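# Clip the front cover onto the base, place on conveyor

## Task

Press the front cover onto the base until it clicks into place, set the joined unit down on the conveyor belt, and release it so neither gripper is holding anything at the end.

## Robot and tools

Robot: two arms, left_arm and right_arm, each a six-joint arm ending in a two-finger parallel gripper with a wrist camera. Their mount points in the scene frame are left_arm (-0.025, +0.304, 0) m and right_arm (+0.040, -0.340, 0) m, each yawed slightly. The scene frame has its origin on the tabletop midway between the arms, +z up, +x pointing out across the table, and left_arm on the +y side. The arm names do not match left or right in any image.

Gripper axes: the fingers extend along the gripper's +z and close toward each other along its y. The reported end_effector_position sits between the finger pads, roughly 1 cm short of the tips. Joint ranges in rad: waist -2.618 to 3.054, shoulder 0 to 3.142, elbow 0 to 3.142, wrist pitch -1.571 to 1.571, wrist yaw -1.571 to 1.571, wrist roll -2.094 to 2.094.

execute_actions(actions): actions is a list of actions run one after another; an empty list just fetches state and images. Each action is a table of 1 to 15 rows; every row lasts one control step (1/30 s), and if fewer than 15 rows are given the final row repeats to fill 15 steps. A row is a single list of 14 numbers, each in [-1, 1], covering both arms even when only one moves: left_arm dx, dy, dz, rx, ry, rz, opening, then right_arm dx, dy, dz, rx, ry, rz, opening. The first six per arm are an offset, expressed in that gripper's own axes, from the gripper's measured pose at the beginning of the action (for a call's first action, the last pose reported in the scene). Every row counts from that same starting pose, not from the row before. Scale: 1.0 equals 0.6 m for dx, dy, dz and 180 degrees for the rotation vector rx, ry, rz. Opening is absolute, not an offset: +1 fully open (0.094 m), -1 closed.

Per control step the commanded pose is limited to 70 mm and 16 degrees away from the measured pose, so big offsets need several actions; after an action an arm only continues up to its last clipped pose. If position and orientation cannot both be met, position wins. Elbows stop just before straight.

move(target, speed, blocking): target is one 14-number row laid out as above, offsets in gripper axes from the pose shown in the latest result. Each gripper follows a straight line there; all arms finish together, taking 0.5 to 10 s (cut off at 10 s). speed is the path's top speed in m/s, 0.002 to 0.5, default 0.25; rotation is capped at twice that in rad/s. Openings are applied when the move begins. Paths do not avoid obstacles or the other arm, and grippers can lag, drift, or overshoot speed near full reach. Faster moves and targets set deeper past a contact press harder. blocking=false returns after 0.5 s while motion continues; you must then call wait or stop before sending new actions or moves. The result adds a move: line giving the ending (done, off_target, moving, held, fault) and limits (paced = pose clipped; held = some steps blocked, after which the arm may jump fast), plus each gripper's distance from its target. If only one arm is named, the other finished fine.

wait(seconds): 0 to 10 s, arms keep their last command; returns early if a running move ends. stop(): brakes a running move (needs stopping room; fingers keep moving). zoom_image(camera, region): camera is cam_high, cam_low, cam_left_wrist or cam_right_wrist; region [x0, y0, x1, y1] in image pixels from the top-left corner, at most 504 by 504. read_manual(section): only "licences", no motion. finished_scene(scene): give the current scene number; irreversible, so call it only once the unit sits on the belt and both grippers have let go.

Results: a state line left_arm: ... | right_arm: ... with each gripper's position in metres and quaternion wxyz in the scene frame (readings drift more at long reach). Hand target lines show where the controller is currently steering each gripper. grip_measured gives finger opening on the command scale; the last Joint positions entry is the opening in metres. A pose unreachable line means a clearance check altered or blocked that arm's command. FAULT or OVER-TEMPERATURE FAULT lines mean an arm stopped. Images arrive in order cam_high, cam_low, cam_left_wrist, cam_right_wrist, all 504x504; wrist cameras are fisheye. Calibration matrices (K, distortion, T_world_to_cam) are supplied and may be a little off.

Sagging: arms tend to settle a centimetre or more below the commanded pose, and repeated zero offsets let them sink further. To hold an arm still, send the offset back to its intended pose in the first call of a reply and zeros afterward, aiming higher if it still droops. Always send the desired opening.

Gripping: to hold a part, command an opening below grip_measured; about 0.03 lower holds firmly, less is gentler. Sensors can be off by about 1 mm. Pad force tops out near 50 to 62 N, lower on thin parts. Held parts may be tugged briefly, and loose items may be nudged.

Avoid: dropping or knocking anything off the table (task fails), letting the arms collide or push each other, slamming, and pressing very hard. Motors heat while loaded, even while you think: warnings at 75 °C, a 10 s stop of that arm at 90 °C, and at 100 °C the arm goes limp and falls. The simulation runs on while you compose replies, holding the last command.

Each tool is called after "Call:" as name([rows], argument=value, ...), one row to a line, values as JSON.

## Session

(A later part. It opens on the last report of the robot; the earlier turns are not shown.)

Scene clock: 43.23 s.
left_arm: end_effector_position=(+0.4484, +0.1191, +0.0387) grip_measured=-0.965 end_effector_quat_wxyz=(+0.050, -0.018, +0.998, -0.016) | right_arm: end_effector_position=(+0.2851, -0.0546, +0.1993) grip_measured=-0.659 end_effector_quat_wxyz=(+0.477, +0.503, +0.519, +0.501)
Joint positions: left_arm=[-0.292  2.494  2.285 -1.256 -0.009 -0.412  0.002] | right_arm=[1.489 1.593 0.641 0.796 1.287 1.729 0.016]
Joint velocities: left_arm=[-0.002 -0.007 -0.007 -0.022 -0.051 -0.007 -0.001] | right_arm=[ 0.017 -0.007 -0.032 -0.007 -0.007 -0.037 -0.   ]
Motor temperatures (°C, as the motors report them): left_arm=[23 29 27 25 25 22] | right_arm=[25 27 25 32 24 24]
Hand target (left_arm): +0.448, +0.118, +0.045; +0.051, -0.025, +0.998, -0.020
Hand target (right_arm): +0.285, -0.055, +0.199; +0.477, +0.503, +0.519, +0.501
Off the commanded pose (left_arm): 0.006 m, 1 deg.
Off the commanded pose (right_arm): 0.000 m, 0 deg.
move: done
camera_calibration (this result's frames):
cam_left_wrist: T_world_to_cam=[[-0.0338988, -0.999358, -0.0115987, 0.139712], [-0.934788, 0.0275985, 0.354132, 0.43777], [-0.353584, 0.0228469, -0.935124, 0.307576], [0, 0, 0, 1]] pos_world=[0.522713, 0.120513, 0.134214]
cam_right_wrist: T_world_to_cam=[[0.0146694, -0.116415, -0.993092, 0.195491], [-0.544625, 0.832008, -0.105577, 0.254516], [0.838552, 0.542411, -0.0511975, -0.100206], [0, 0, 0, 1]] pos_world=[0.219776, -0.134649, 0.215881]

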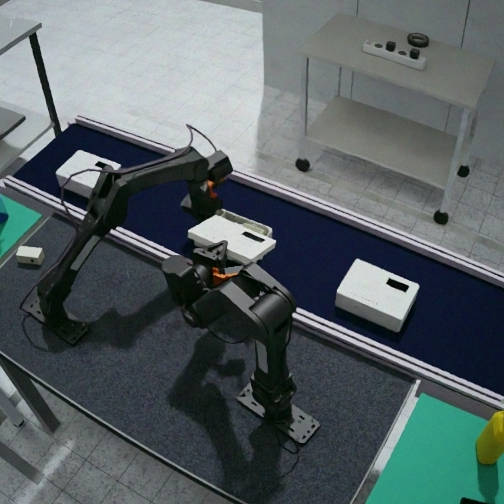

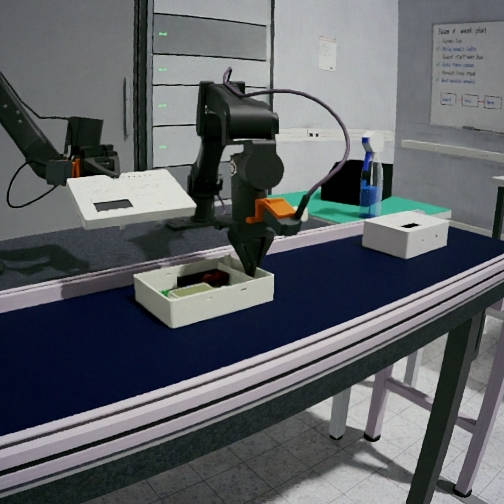

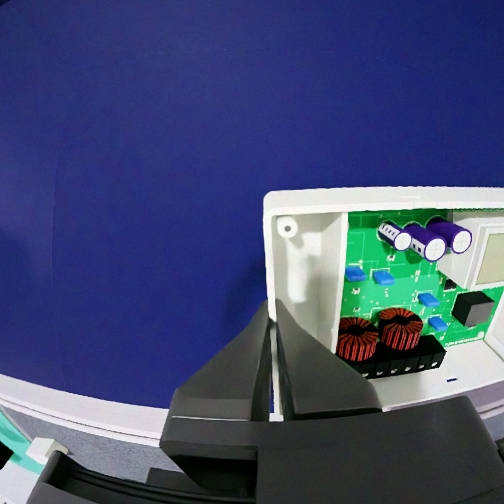

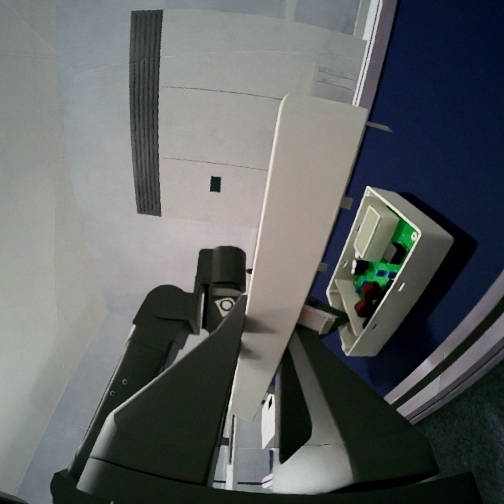

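Call:
execute_actions([
  [[0,0,-0.01,0,0,0,-0.6, 0,0,0,0,0,0,-1]],
  [[0,0,-0.09,0,0,0,-0.6, 0,0,0,0,0,0,-1]],
])

Call:
move(target=[0,0.14,-0.03,0,0,0,-1, 0.133,-0.10,0.19,0,0,0,-1], speed=0.2)

Scene clock: 44.50 s.
left_arm: end_effector_position=(+0.4470, +0.1196, +0.0959) grip_measured=-0.603 end_effector_quat_wxyz=(+0.062, -0.019, +0.998, -0.021) | right_arm: end_effector_position=(+0.2851, -0.0546, +0.1993) grip_measured=-0.659 end_effector_quat_wxyz=(+0.477, +0.503, +0.519, +0.501)
Joint positions: left_arm=[-0.292  2.5    2.522 -1.464 -0.009 -0.415  0.019] | right_arm=[1.489 1.593 0.641 0.796 1.287 1.729 0.016]
Joint velocities: left_arm=[-0.002  0.007  0.032 -0.154 -0.022  0.007  0.   ] | right_arm=[-0.017  0.007 -0.027 -0.037 -0.007 -0.066  0.001]
Motor temperatures (°C, as the motors report them): left_arm=[23 29 27 25 25 22] | right_arm=[25 27 26 32 24 24]
Hand target (left_arm): +0.442, +0.120, +0.092; +0.048, -0.019, +0.999, -0.015
Hand target (right_arm): +0.285, -0.055, +0.199; +0.477, +0.503, +0.519, +0.501
Off the commanded pose (left_arm): 0.006 m, 2 deg.
Off the commanded pose (right_arm): 0.000 m, 0 deg.
camera_calibration (this result's frames):
cam_left_wrist: T_world_to_cam=[[-0.0314596, -0.999501, -0.00296986, 0.138987], [-0.942739, 0.0286856, 0.332297, 0.421675], [-0.332046, 0.0132537, -0.94317, 0.352894], [0, 0, 0, 1]] pos_world=[0.519079, 0.122144, 0.193131]
cam_right_wrist: T_world_to_cam=[[0.0146694, -0.116415, -0.993092, 0.195491], [-0.544625, 0.832008, -0.105577, 0.254516], [0.838552, 0.542411, -0.0511975, -0.100206], [0, 0, 0, 1]] pos_world=[0.219776, -0.134649, 0.215881]

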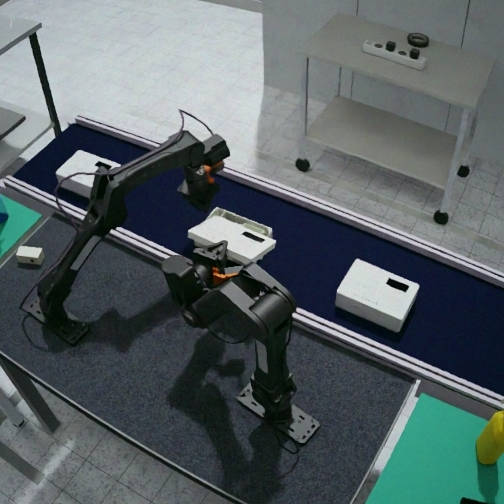

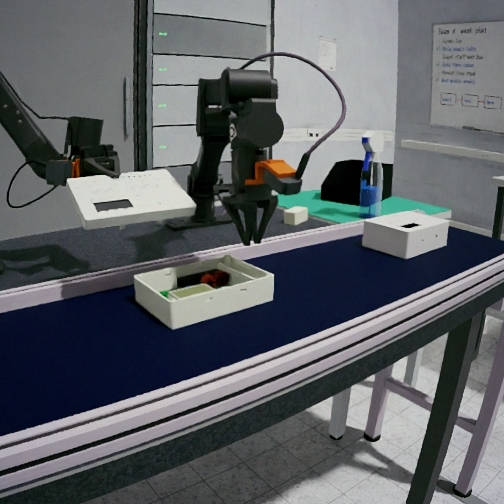

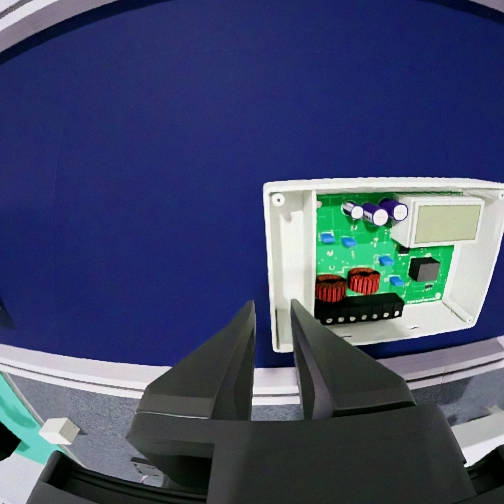

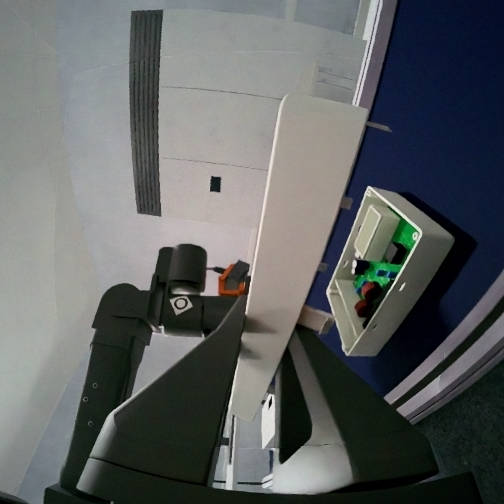

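Scene clock: 45.77 s.
left_arm: end_effector_position=(+0.4402, +0.2059, +0.1043) grip_measured=-0.996 end_effector_quat_wxyz=(+0.049, -0.023, +0.998, -0.012) | right_arm: end_effector_position=(+0.3860, +0.0269, +0.1249) grip_measured=-0.659 end_effector_quat_wxyz=(+0.478, +0.501, +0.529, +0.491)
Joint positions: left_arm=[-0.124  2.333  2.26  -1.397  0.002 -0.255  0.   ] | right_arm=[1.29  2.156 1.042 0.981 1.088 1.676 0.016]
Joint velocities: left_arm=[ 0.002  0.007  0.002 -0.007  0.037 -0.066 -0.   ] | right_arm=[-0.017 -0.002 -0.012 -0.022 -0.066  0.007 -0.001]
Motor temperatures (°C, as the motors report them): left_arm=[23 30 27 25 25 22] | right_arm=[25 27 26 32 24 24]
Hand target (left_arm): +0.443, +0.205, +0.112; +0.063, -0.019, +0.998, -0.021
Hand target (right_arm): +0.392, +0.031, +0.135; +0.478, +0.502, +0.518, +0.501
Off the commanded pose (left_arm): 0.006 m, 2 deg.
Off the commanded pose (right_arm): 0.013 m, 2 deg.
move: off_target (right_arm)
camera_calibration (this result's frames):
cam_left_wrist: T_world_to_cam=[[-0.0235753, -0.999561, -0.0179697, 0.223106], [-0.93378, 0.0155966, 0.357509, 0.406113], [-0.357071, 0.0252081, -0.933737, 0.364949], [0, 0, 0, 1]] pos_world=[0.514793, 0.207474, 0.199587]
cam_right_wrist: T_world_to_cam=[[-0.00264973, -0.138851, -0.99031, 0.136531], [-0.54685, 0.82932, -0.114816, 0.235903], [0.837226, 0.541247, -0.0781284, -0.228999], [0, 0, 0, 1]] pos_world=[0.32109, -0.0527361, 0.144402]

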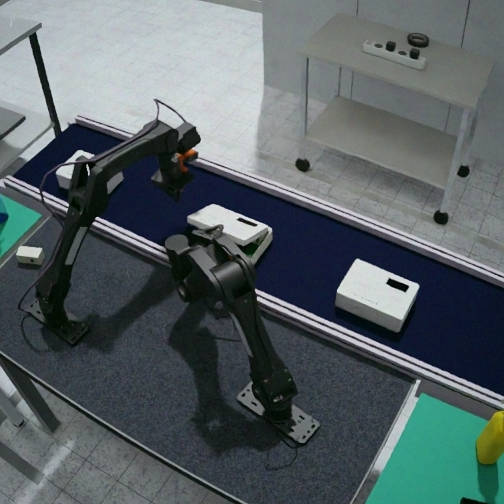

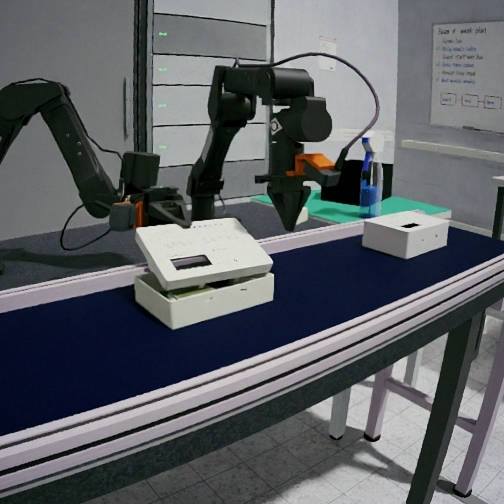

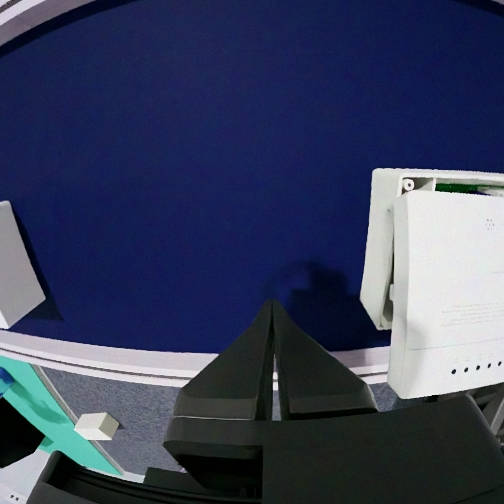

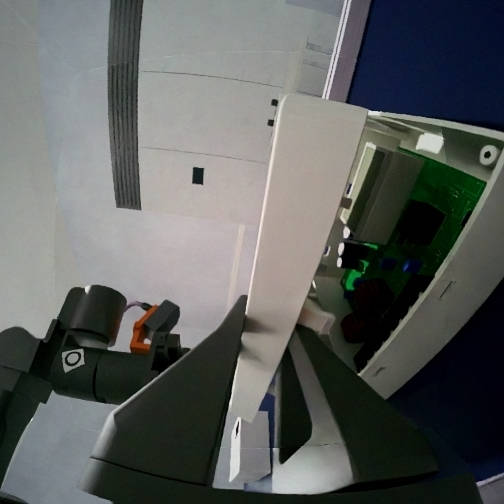

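Call:
zoom_image(camera="cam_low", region=[100,200,300,340])

Region (100, 200, 300, 340) of cam_low's 504x504 image, scaled by 2.520, with more detail than that image has; it fills the top 353 rows of this view, and the rest is white.

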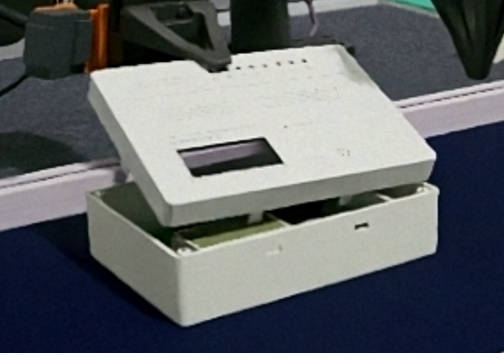

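Call:
move(target=[0,0,0,0,0,0,-1, 0,-0.04,0.025,0,0,0,-1], speed=0.06)

Call:
zoom_image(camera="cam_low", region=[100,200,300,340])

Scene clock: 46.90 s.
left_arm: end_effector_position=(+0.4405, +0.2057, +0.1043) grip_measured=-0.996 end_effector_quat_wxyz=(+0.049, -0.022, +0.998, -0.013) | right_arm: end_effector_position=(+0.3909, +0.0260, +0.1156) grip_measured=-0.659 end_effector_quat_wxyz=(+0.473, +0.509, +0.508, +0.510)
Joint positions: left_arm=[-0.124  2.333  2.26  -1.395  0.002 -0.253  0.   ] | right_arm=[1.279 2.216 1.042 1.103 1.082 1.673 0.016]
Joint velocities: left_arm=[ 0.002  0.012  0.012 -0.051 -0.007 -0.095 -0.   ] | right_arm=[ 0.012  0.002 -0.007  0.007  0.037 -0.007  0.001]
Motor temperatures (°C, as the motors report them): left_arm=[23 30 27 25 25 22] | right_arm=[25 27 26 32 24 24]
Hand target (left_arm): +0.440, +0.206, +0.104; +0.049, -0.023, +0.998, -0.012
Hand target (right_arm): +0.399, +0.027, +0.100; +0.478, +0.501, +0.528, +0.491
Off the commanded pose (left_arm): 0.000 m, 0 deg.
Off the commanded pose (right_arm): 0.018 m, 3 deg.
move: off_target (right_arm)
camera_calibration (this result's frames):
cam_left_wrist: T_world_to_cam=[[-0.0251458, -0.999538, -0.0170952, 0.223499], [-0.934242, 0.0174108, 0.356214, 0.406387], [-0.355751, 0.0249284, -0.934248, 0.364642], [0, 0, 0, 1]] pos_world=[0.515006, 0.20723, 0.199726]
cam_right_wrist: T_world_to_cam=[[0.0226251, -0.0862151, -0.99602, 0.116611], [-0.540205, 0.837255, -0.0847436, 0.232009], [0.841229, 0.539973, -0.0276309, -0.240669], [0, 0, 0, 1]] pos_world=[0.325152, -0.0542426, 0.129158]

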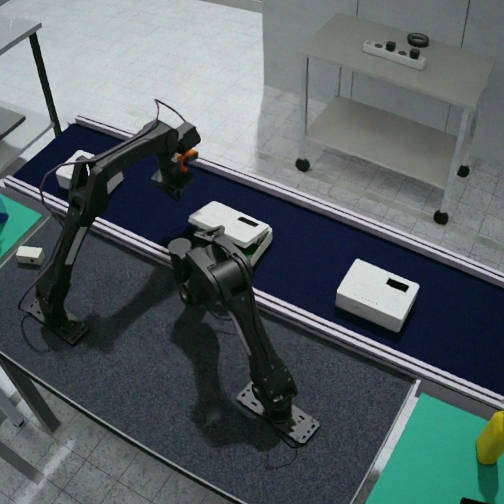

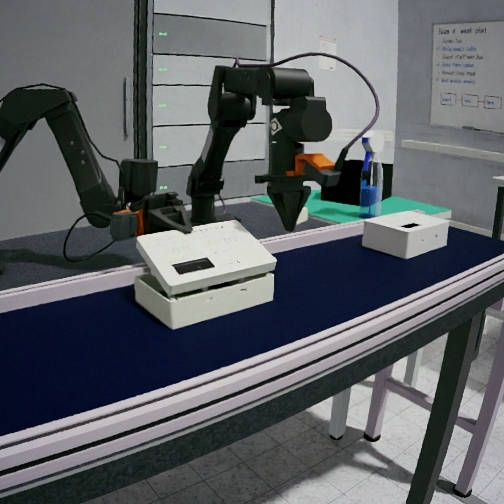

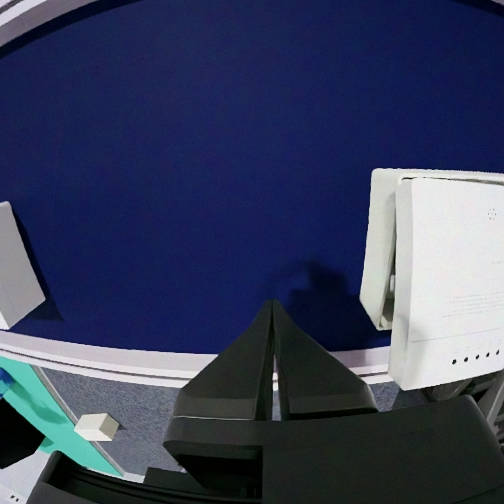

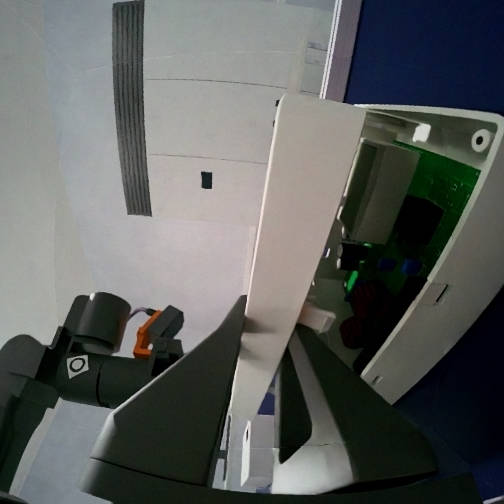

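Region (100, 200, 300, 340) of cam_low's 504x504 image, scaled by 2.520, with more detail than that image has; it fills the top 353 rows of this view, and the rest is white.

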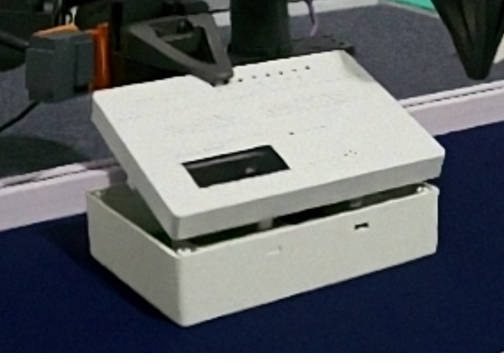

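Call:
move(target=[0,0,0,0,0,0,-1, 0,-0.045,0.02,0,0,0,-0.45], speed=0.05)

Call:
zoom_image(camera="cam_low", region=[100,200,300,340])

Scene clock: 47.97 s.
left_arm: end_effector_position=(+0.4405, +0.2057, +0.1043) grip_measured=-0.996 end_effector_quat_wxyz=(+0.049, -0.022, +0.998, -0.013) | right_arm: end_effector_position=(+0.3928, +0.0250, +0.0937) grip_measured=-0.452 end_effector_quat_wxyz=(+0.471, +0.510, +0.505, +0.513)
Joint positions: left_arm=[-0.124  2.333  2.26  -1.395  0.002 -0.253  0.   ] | right_arm=[1.273 2.292 1.042 1.189 1.076 1.672 0.026]
Joint velocities: left_arm=[ 0.002 -0.012 -0.007  0.007 -0.095 -0.007 -0.   ] | right_arm=[ 0.002  0.007 -0.002  0.007 -0.051 -0.037 -0.001]
Motor temperatures (°C, as the motors report them): left_arm=[23 30 27 25 25 22] | right_arm=[25 27 26 32 24 24]
Hand target (left_arm): +0.441, +0.206, +0.104; +0.049, -0.022, +0.998, -0.013
Hand target (right_arm): +0.402, +0.027, +0.088; +0.473, +0.509, +0.508, +0.510
Off the commanded pose (left_arm): 0.000 m, 0 deg.
Off the commanded pose (right_arm): 0.011 m, 1 deg.
move: off_target (right_arm)
camera_calibration (this result's frames):
cam_left_wrist: T_world_to_cam=[[-0.0251458, -0.999538, -0.0170952, 0.223499], [-0.934242, 0.0174108, 0.356214, 0.406387], [-0.355751, 0.0249284, -0.934248, 0.364642], [0, 0, 0, 1]] pos_world=[0.515006, 0.20723, 0.199726]
cam_right_wrist: T_world_to_cam=[[0.0268487, -0.0775532, -0.996627, 0.0928382], [-0.54051, 0.837551, -0.0797357, 0.231579], [0.840909, 0.540827, -0.0194311, -0.242971], [0, 0, 0, 1]] pos_world=[0.326995, -0.0553541, 0.106269]

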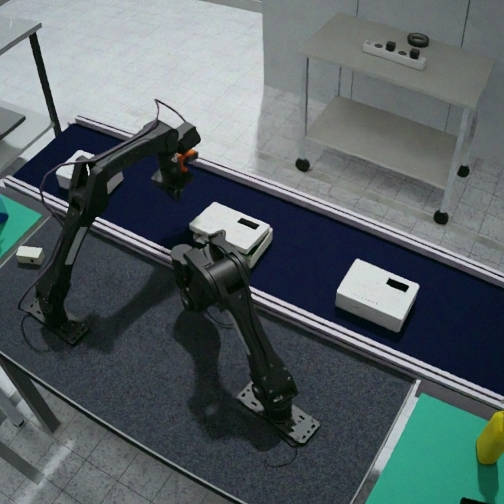

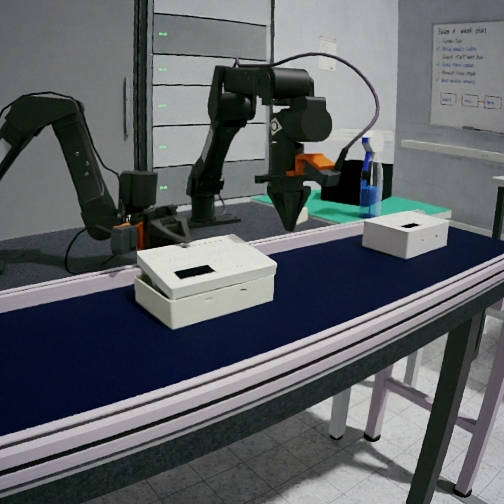

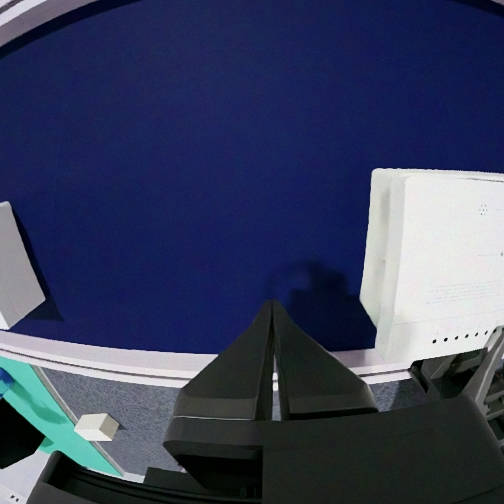

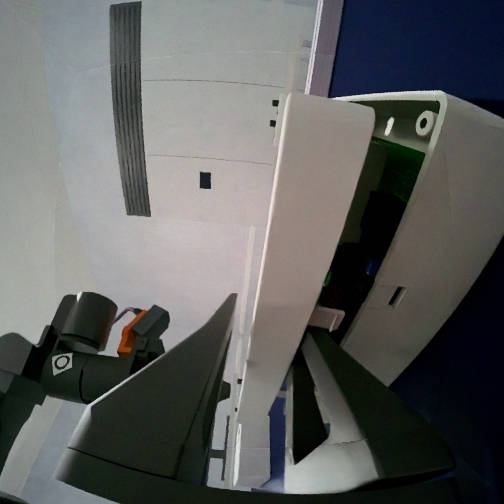

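Region (100, 200, 300, 340) of cam_low's 504x504 image, scaled by 2.520, with more detail than that image has; it fills the top 353 rows of this view, and the rest is white.

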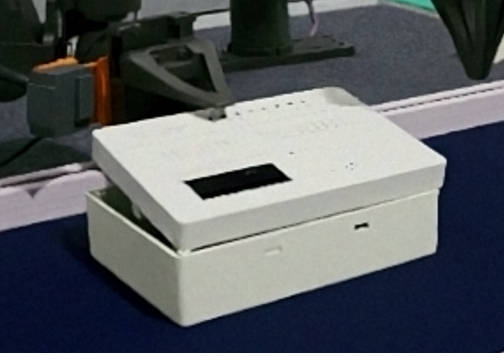

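Call:
move(target=[0,0,0,0,0,0,-1, -0.028,0,0.015,0,0,0,-0.45], speed=0.04)

Call:
zoom_image(camera="cam_low", region=[100,200,300,340])

Scene clock: 48.90 s.
left_arm: end_effector_position=(+0.4405, +0.2057, +0.1043) grip_measured=-0.996 end_effector_quat_wxyz=(+0.049, -0.022, +0.998, -0.013) | right_arm: end_effector_position=(+0.3977, +0.0202, +0.0951) grip_measured=-0.452 end_effector_quat_wxyz=(+0.464, +0.509, +0.499, +0.526)
Joint positions: left_arm=[-0.124  2.333  2.26  -1.395  0.002 -0.253  0.   ] | right_arm=[1.254 2.293 1.021 1.239 1.042 1.672 0.026]
Joint velocities: left_arm=[-0.007 -0.017 -0.002  0.022  0.037 -0.007 -0.   ] | right_arm=[ 0.012  0.007 -0.027 -0.022  0.007 -0.066 -0.001]
Motor temperatures (°C, as the motors report them): left_arm=[23 30 27 25 25 22] | right_arm=[25 27 26 32 24 24]
Hand target (left_arm): +0.441, +0.206, +0.104; +0.049, -0.022, +0.998, -0.013
Hand target (right_arm): +0.403, +0.009, +0.092; +0.471, +0.509, +0.505, +0.513
Off the commanded pose (left_arm): 0.000 m, 0 deg.
Off the commanded pose (right_arm): 0.013 m, 2 deg.
move: off_target (right_arm)
camera_calibration (this result's frames):
cam_left_wrist: T_world_to_cam=[[-0.0251458, -0.999538, -0.0170952, 0.223499], [-0.934242, 0.0174108, 0.356214, 0.406387], [-0.355751, 0.0249284, -0.934248, 0.364642], [0, 0, 0, 1]] pos_world=[0.515006, 0.20723, 0.199726]
cam_right_wrist: T_world_to_cam=[[0.0391485, -0.050883, -0.997937, 0.0883912], [-0.551441, 0.831752, -0.0640422, 0.241418], [0.833295, 0.55281, 0.00450293, -0.244002], [0, 0, 0, 1]] pos_world=[0.332992, -0.0614154, 0.104769]

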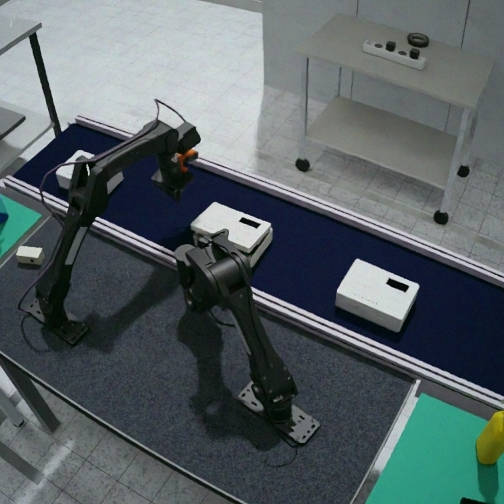

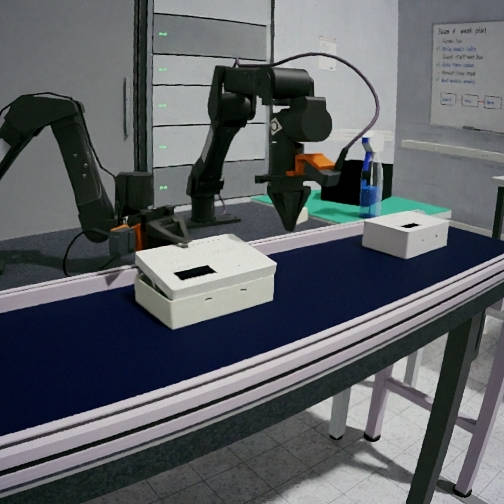

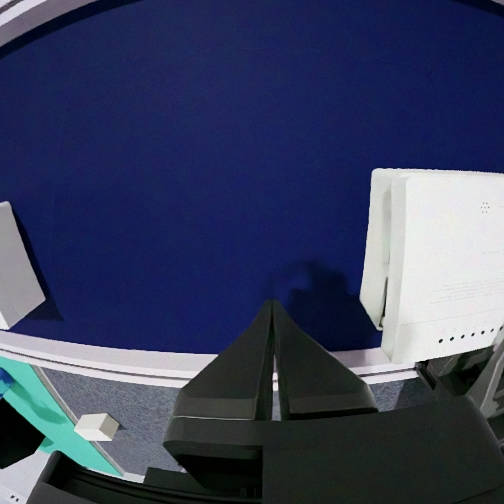

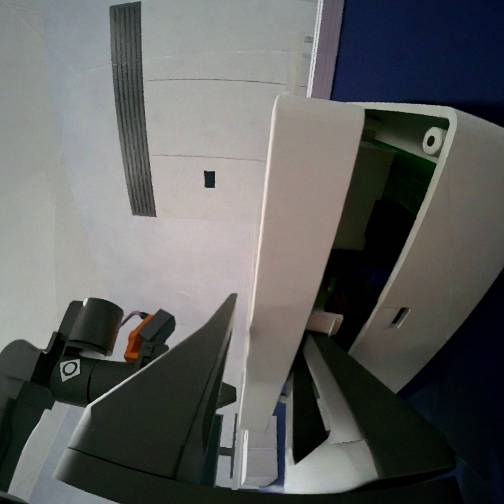

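Region (100, 200, 300, 340) of cam_low's 504x504 image, scaled by 2.520, with more detail than that image has; it fills the top 353 rows of this view, and the rest is white.

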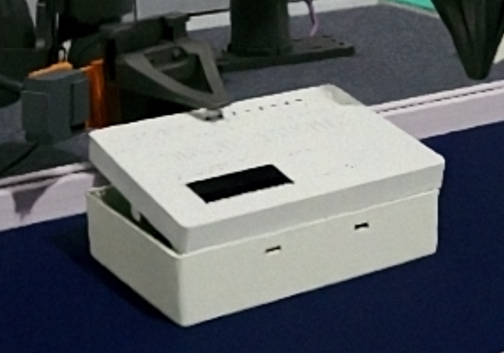

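Call:
move(target=[-0.04,-0.29,-0.01,0,0,0,-1, 0,0,0,0,0,0,-0.45], speed=0.25)

Call:
move(target=[0,0,0.06,0,0,0,-1, 0,0,0,0,0,0,-0.45], speed=0.06)

Scene clock: 50.37 s.
left_arm: end_effector_position=(+0.4594, +0.0309, +0.1108) grip_measured=-0.996 end_effector_quat_wxyz=(+0.133, -0.011, +0.988, -0.071) | right_arm: end_effector_position=(+0.3977, +0.0202, +0.0956) grip_measured=-0.452 end_effector_quat_wxyz=(+0.463, +0.509, +0.498, +0.527)
Joint positions: left_arm=[-0.433  2.656  2.849 -1.461 -0.011 -0.538  0.   ] | right_arm=[1.254 2.293 1.021 1.243 1.041 1.672 0.026]
Joint velocities: left_arm=[-0.012  0.007  0.002  0.022 -0.037 -0.022 -0.   ] | right_arm=[ 0.007 -0.007  0.007 -0.051  0.022 -0.037 -0.   ]
Motor temperatures (°C, as the motors report them): left_arm=[23 30 27 25 25 22] | right_arm=[25 27 26 32 24 24]
Hand target (left_arm): +0.468, +0.033, +0.114; +0.150, -0.019, +0.986, -0.073
Hand target (right_arm): +0.398, +0.020, +0.095; +0.464, +0.509, +0.499, +0.526
Off the commanded pose (left_arm): 0.014 m, 12 deg.
Off the commanded pose (right_arm): 0.001 m, 0 deg.
elbow stopped short (left arm): the move would have taken joint 3 (elbow) straighter than the controller allows; a more bent joint 3 avoids this.
move: off_target (left_arm)
camera_calibration (this result's frames):
cam_left_wrist: T_world_to_cam=[[-0.0572129, -0.994465, 0.0881306, 0.0522851], [-0.979783, 0.0728797, 0.186315, 0.462846], [-0.191707, -0.0756893, -0.978529, 0.314362], [0, 0, 0, 1]] pos_world=[0.516745, 0.0420574, 0.216769]
cam_right_wrist: T_world_to_cam=[[0.0407351, -0.0477962, -0.998026, 0.0882078], [-0.551977, 0.831525, -0.0623516, 0.24142], [0.832864, 0.553427, 0.00748989, -0.244143], [0, 0, 0, 1]] pos_world=[0.333003, -0.0614157, 0.104915]

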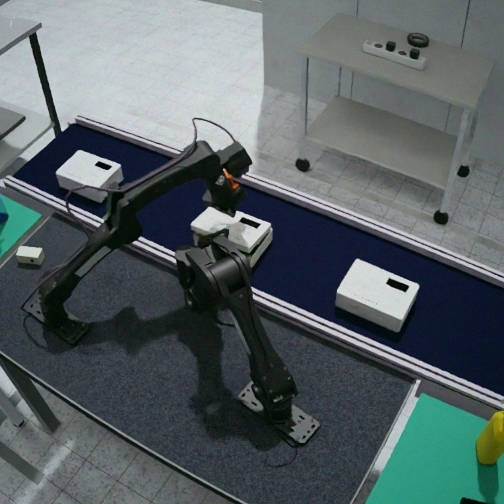

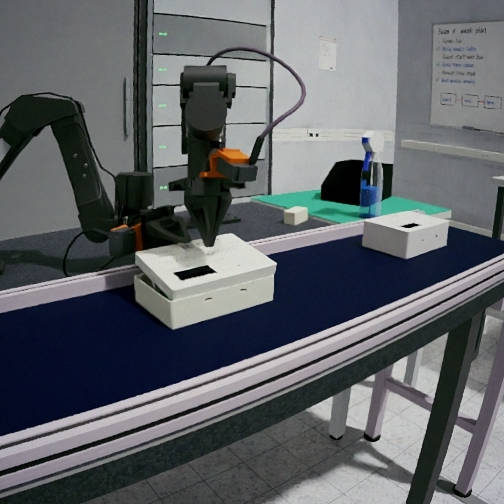

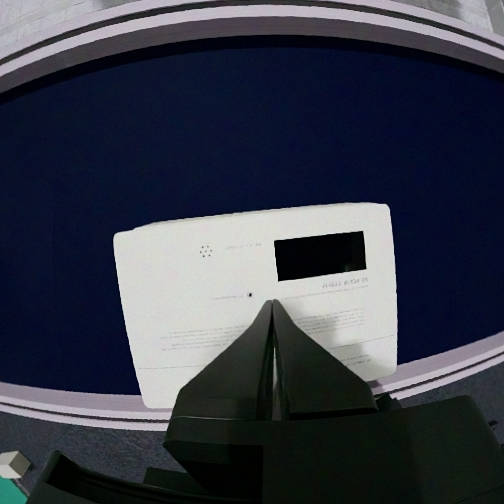

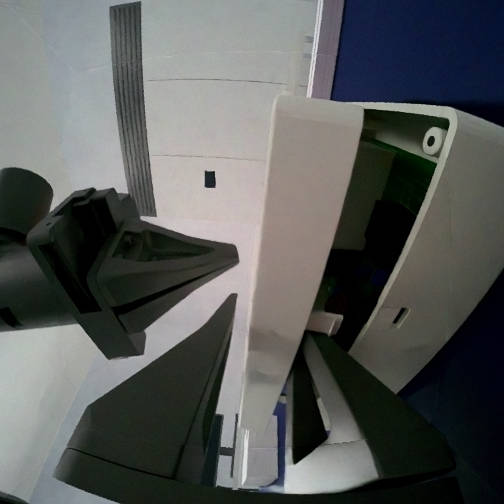

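Scene clock: 51.60 s.
left_arm: end_effector_position=(+0.4732, +0.0232, +0.0874) grip_measured=-0.996 end_effector_quat_wxyz=(+0.148, -0.011, +0.986, -0.079) | right_arm: end_effector_position=(+0.3977, +0.0204, +0.0956) grip_measured=-0.451 end_effector_quat_wxyz=(+0.463, +0.509, +0.498, +0.527)
Joint positions: left_arm=[-0.433  2.612  2.654 -1.276 -0.012 -0.539  0.   ] | right_arm=[1.254 2.293 1.021 1.243 1.041 1.671 0.026]
Joint velocities: left_arm=[ 0.012 -0.002 -0.027  0.022 -0.022 -0.066  0.   ] | right_arm=[-0.017  0.002 -0.002 -0.081  0.051 -0.066 -0.001]
Motor temperatures (°C, as the motors report them): left_arm=[23 30 27 25 25 22] | right_arm=[25 28 26 32 24 24]
Hand target (left_arm): +0.469, +0.027, +0.076; +0.133, -0.011, +0.989, -0.071
Hand target (right_arm): +0.398, +0.020, +0.096; +0.463, +0.509, +0.498, +0.527
Off the commanded pose (left_arm): 0.012 m, 2 deg.
Off the commanded pose (right_arm): 0.000 m, 0 deg.
move: off_target (left_arm)
camera_calibration (this result's frames):
cam_left_wrist: T_world_to_cam=[[-0.0593883, -0.992985, 0.102246, 0.0472692], [-0.984823, 0.0750163, 0.156515, 0.486151], [-0.163087, -0.0913992, -0.982369, 0.280675], [0, 0, 0, 1]] pos_world=[0.527354, 0.0361217, 0.194803]
cam_right_wrist: T_world_to_cam=[[0.0409886, -0.0485561, -0.997979, 0.0881825], [-0.552611, 0.831045, -0.0631306, 0.241643], [0.832431, 0.554082, 0.00723069, -0.24403], [0, 0, 0, 1]] pos_world=[0.333058, -0.0613213, 0.105024]

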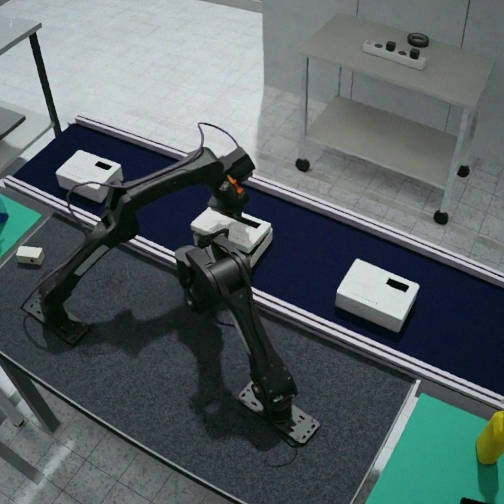

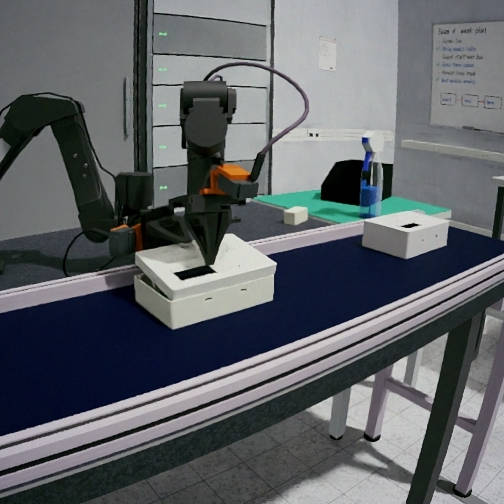

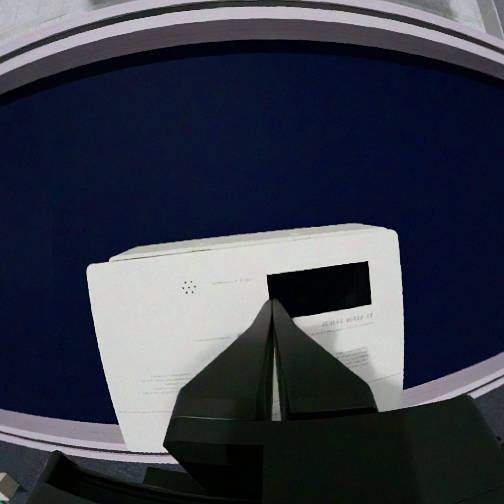

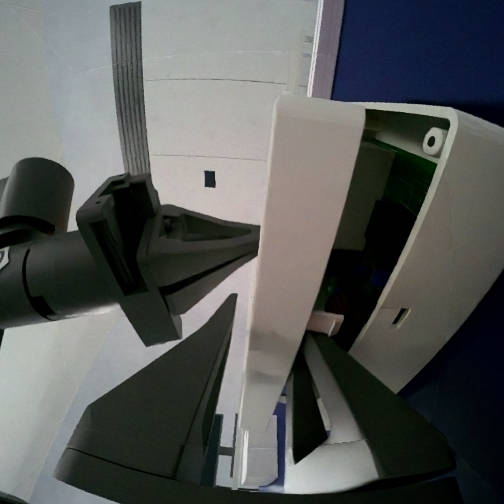

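Call:
move(target=[0,0,0.03,0,0,0,-1, 0,0,-0.08,0,0,0,-0.45], speed=0.06)

Call:
zoom_image(camera="cam_low", region=[100,200,300,340])

Scene clock: 52.87 s.
left_arm: end_effector_position=(+0.4792, +0.0198, +0.0847) grip_measured=-0.996 end_effector_quat_wxyz=(+0.158, -0.011, +0.984, -0.085) | right_arm: end_effector_position=(+0.3543, +0.0214, +0.0935) grip_measured=-0.451 end_effector_quat_wxyz=(+0.461, +0.508, +0.499, +0.530)
Joint positions: left_arm=[-0.433  2.612  2.634 -1.232 -0.012 -0.539  0.   ] | right_arm=[1.356 2.264 0.936 1.293 1.136 1.679 0.026]
Joint velocities: left_arm=[-0.017  0.007 -0.032  0.007  0.007 -0.007 -0.   ] | right_arm=[ 0.007  0.012 -0.002 -0.022  0.007  0.037 -0.001]
Motor temperatures (°C, as the motors report them): left_arm=[23 31 27 25 25 22] | right_arm=[25 28 25 32 24 24]
Hand target (left_arm): +0.478, +0.021, +0.070; +0.147, -0.011, +0.986, -0.079
Hand target (right_arm): +0.350, +0.017, +0.096; +0.463, +0.509, +0.498, +0.527
Off the commanded pose (left_arm): 0.014 m, 1 deg.
Off the commanded pose (right_arm): 0.006 m, 0 deg.
move: off_target (left_arm)
camera_calibration (this result's frames):
cam_left_wrist: T_world_to_cam=[[-0.0616334, -0.991705, 0.112794, 0.0446499], [-0.987866, 0.0767512, 0.135017, 0.496007], [-0.142554, -0.103104, -0.984402, 0.269263], [0, 0, 0, 1]] pos_world=[0.531125, 0.0339724, 0.193058]
cam_right_wrist: T_world_to_cam=[[0.0415271, -0.0456343, -0.998095, 0.0876343], [-0.558546, 0.827223, -0.0610609, 0.218651], [0.828433, 0.560018, 0.00886324, -0.207335], [0, 0, 0, 1]] pos_world=[0.29025, -0.0607625, 0.102656]

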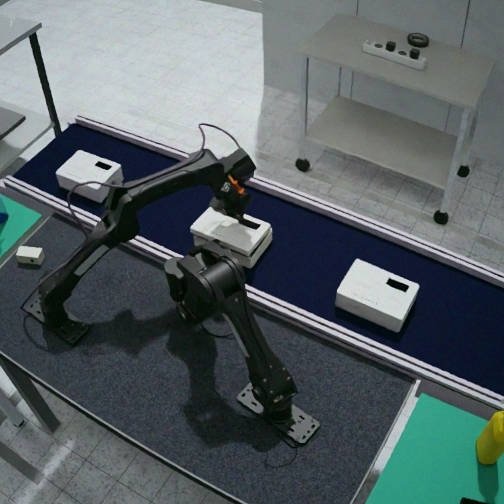

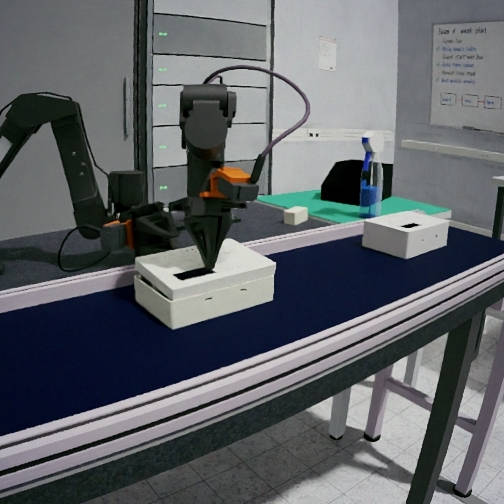

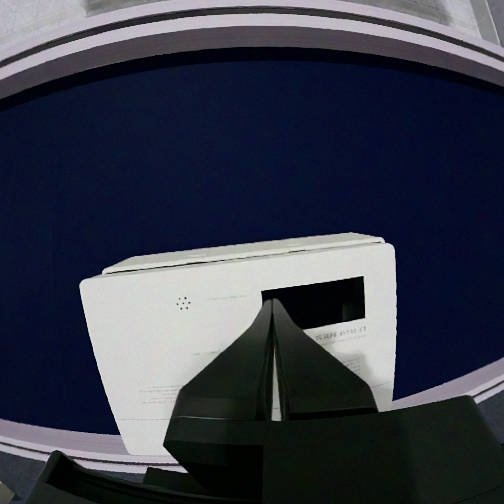

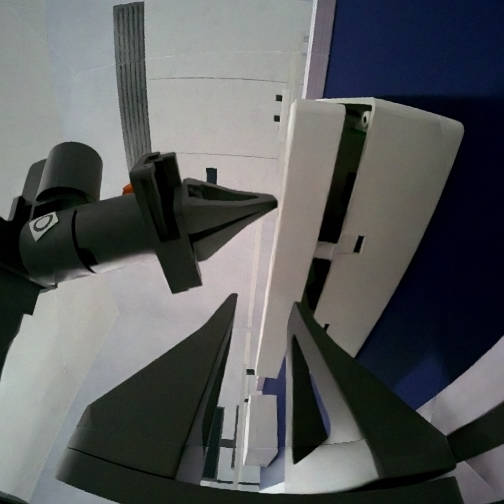

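Region (100, 200, 300, 340) of cam_low's 504x504 image, scaled by 2.520, with more detail than that image has; it fills the top 353 rows of this view, and the rest is white.

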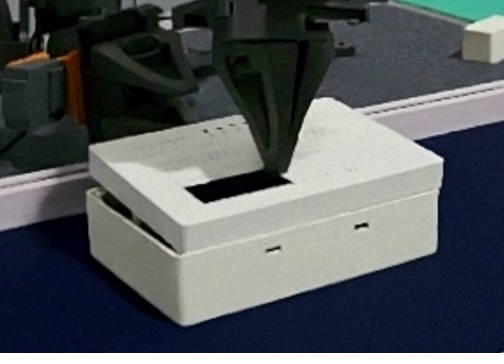

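Call:
execute_actions([
  [[0,0,-0.05,0,0,0,-1, 0,-0.02,0,0,0,0,-1]],
])

Call:
move(target=[0.039,0.206,-0.05,-0.07,0.06,0,-1, 0,0,0,0,0,0,-1], speed=0.2)

Scene clock: 54.03 s.
left_arm: end_effector_position=(+0.4714, +0.0242, +0.0992) grip_measured=-0.996 end_effector_quat_wxyz=(+0.151, -0.011, +0.985, -0.081) | right_arm: end_effector_position=(+0.3542, +0.0206, +0.0936) grip_measured=-0.986 end_effector_quat_wxyz=(+0.457, +0.512, +0.487, +0.540)
Joint positions: left_arm=[-0.433  2.601  2.678 -1.302 -0.012 -0.539  0.   ] | right_arm=[1.356 2.282 0.936 1.347 1.139 1.678 0.001]
Joint velocities: left_arm=[-0.012 -0.012  0.007 -0.066 -0.095  0.037 -0.   ] | right_arm=[ 0.002  0.002  0.012 -0.007  0.037 -0.007  0.   ]
Motor temperatures (°C, as the motors report them): left_arm=[23 31 27 25 25 22] | right_arm=[25 28 25 32 24 24]
Hand target (left_arm): +0.470, +0.024, +0.113; +0.158, -0.011, +0.984, -0.085
Hand target (right_arm): +0.354, +0.022, +0.082; +0.461, +0.508, +0.499, +0.530
Off the commanded pose (left_arm): 0.014 m, 1 deg.
Off the commanded pose (right_arm): 0.012 m, 2 deg.
camera_calibration (this result's frames):
cam_left_wrist: T_world_to_cam=[[-0.0602176, -0.992512, 0.106272, 0.0469116], [-0.986035, 0.0757074, 0.148335, 0.4839], [-0.15527, -0.0958551, -0.983211, 0.288605], [0, 0, 0, 1]] pos_world=[0.524779, 0.0375898, 0.206994]
cam_right_wrist: T_world_to_cam=[[0.0546444, -0.0139912, -0.998408, 0.0824243], [-0.555343, 0.830558, -0.0420338, 0.216319], [0.829824, 0.556756, 0.0376154, -0.209914], [0, 0, 0, 1]] pos_world=[0.289819, -0.0616419, 0.0992817]

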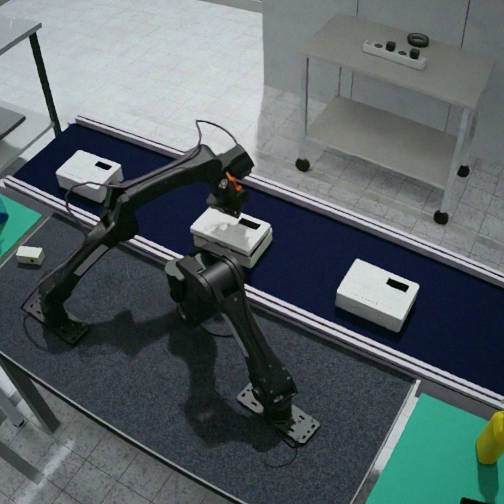

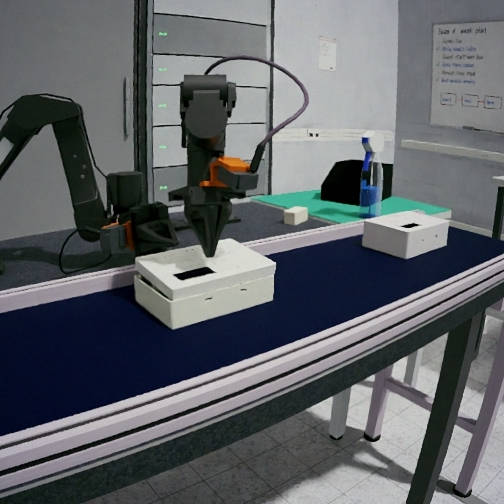

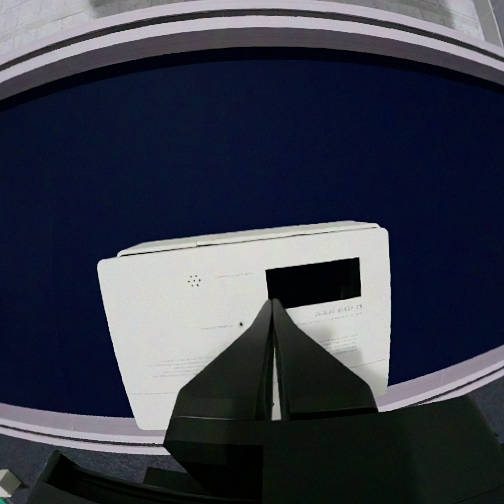

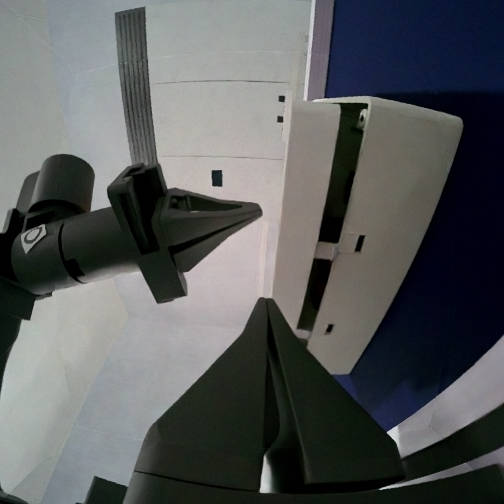

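Scene clock: 55.30 s.
left_arm: end_effector_position=(+0.4447, +0.1452, +0.0929) grip_measured=-0.996 end_effector_quat_wxyz=(+0.054, -0.025, +0.998, +0.019) | right_arm: end_effector_position=(+0.3542, +0.0206, +0.0940) grip_measured=-0.986 end_effector_quat_wxyz=(+0.456, +0.513, +0.486, +0.541)
Joint positions: left_arm=[-0.269  2.49   2.496 -1.49  -0.074 -0.401  0.   ] | right_arm=[1.356 2.282 0.936 1.35  1.139 1.678 0.001]
Joint velocities: left_arm=[-0.012 -0.002 -0.012  0.022 -0.007 -0.007 -0.   ] | right_arm=[ 0.002  0.002 -0.007 -0.037  0.037 -0.037 -0.001]
Motor temperatures (°C, as the motors report them): left_arm=[23 31 27 25 25 22] | right_arm=[25 28 25 32 24 24]
Hand target (left_arm): +0.441, +0.150, +0.102; +0.057, -0.022, +0.998, +0.026
Hand target (right_arm): +0.354, +0.021, +0.094; +0.457, +0.512, +0.487, +0.540
Off the commanded pose (left_arm): 0.010 m, 1 deg.
Off the commanded pose (right_arm): 0.000 m, 0 deg.
move: done
camera_calibration (this result's frames):
cam_left_wrist: T_world_to_cam=[[-0.0155906, -0.996693, -0.0797529, 0.164112], [-0.936876, -0.0133038, 0.349407, 0.421635], [-0.349313, 0.0801661, -0.933571, 0.345987], [0, 0, 0, 1]] pos_world=[0.518436, 0.141442, 0.188769]
cam_right_wrist: T_world_to_cam=[[0.0557569, -0.0111546, -0.998382, 0.0824113], [-0.555297, 0.830675, -0.0402927, 0.216156], [0.829781, 0.556645, 0.0401217, -0.210148], [0, 0, 0, 1]] pos_world=[0.289812, -0.0616585, 0.099419]

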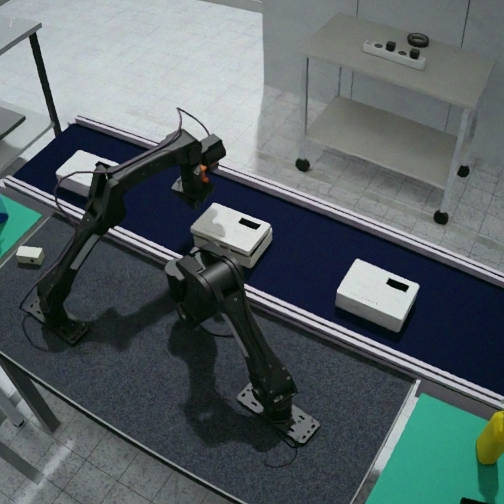

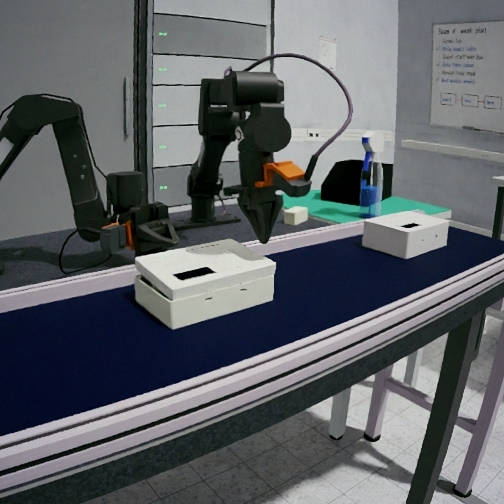

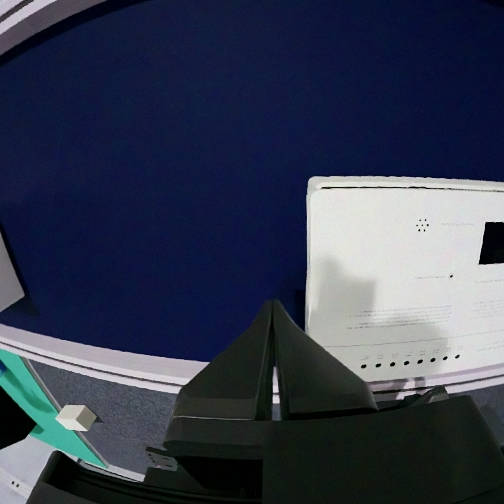

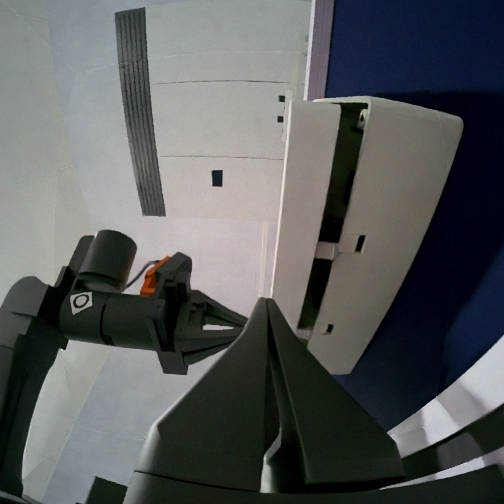

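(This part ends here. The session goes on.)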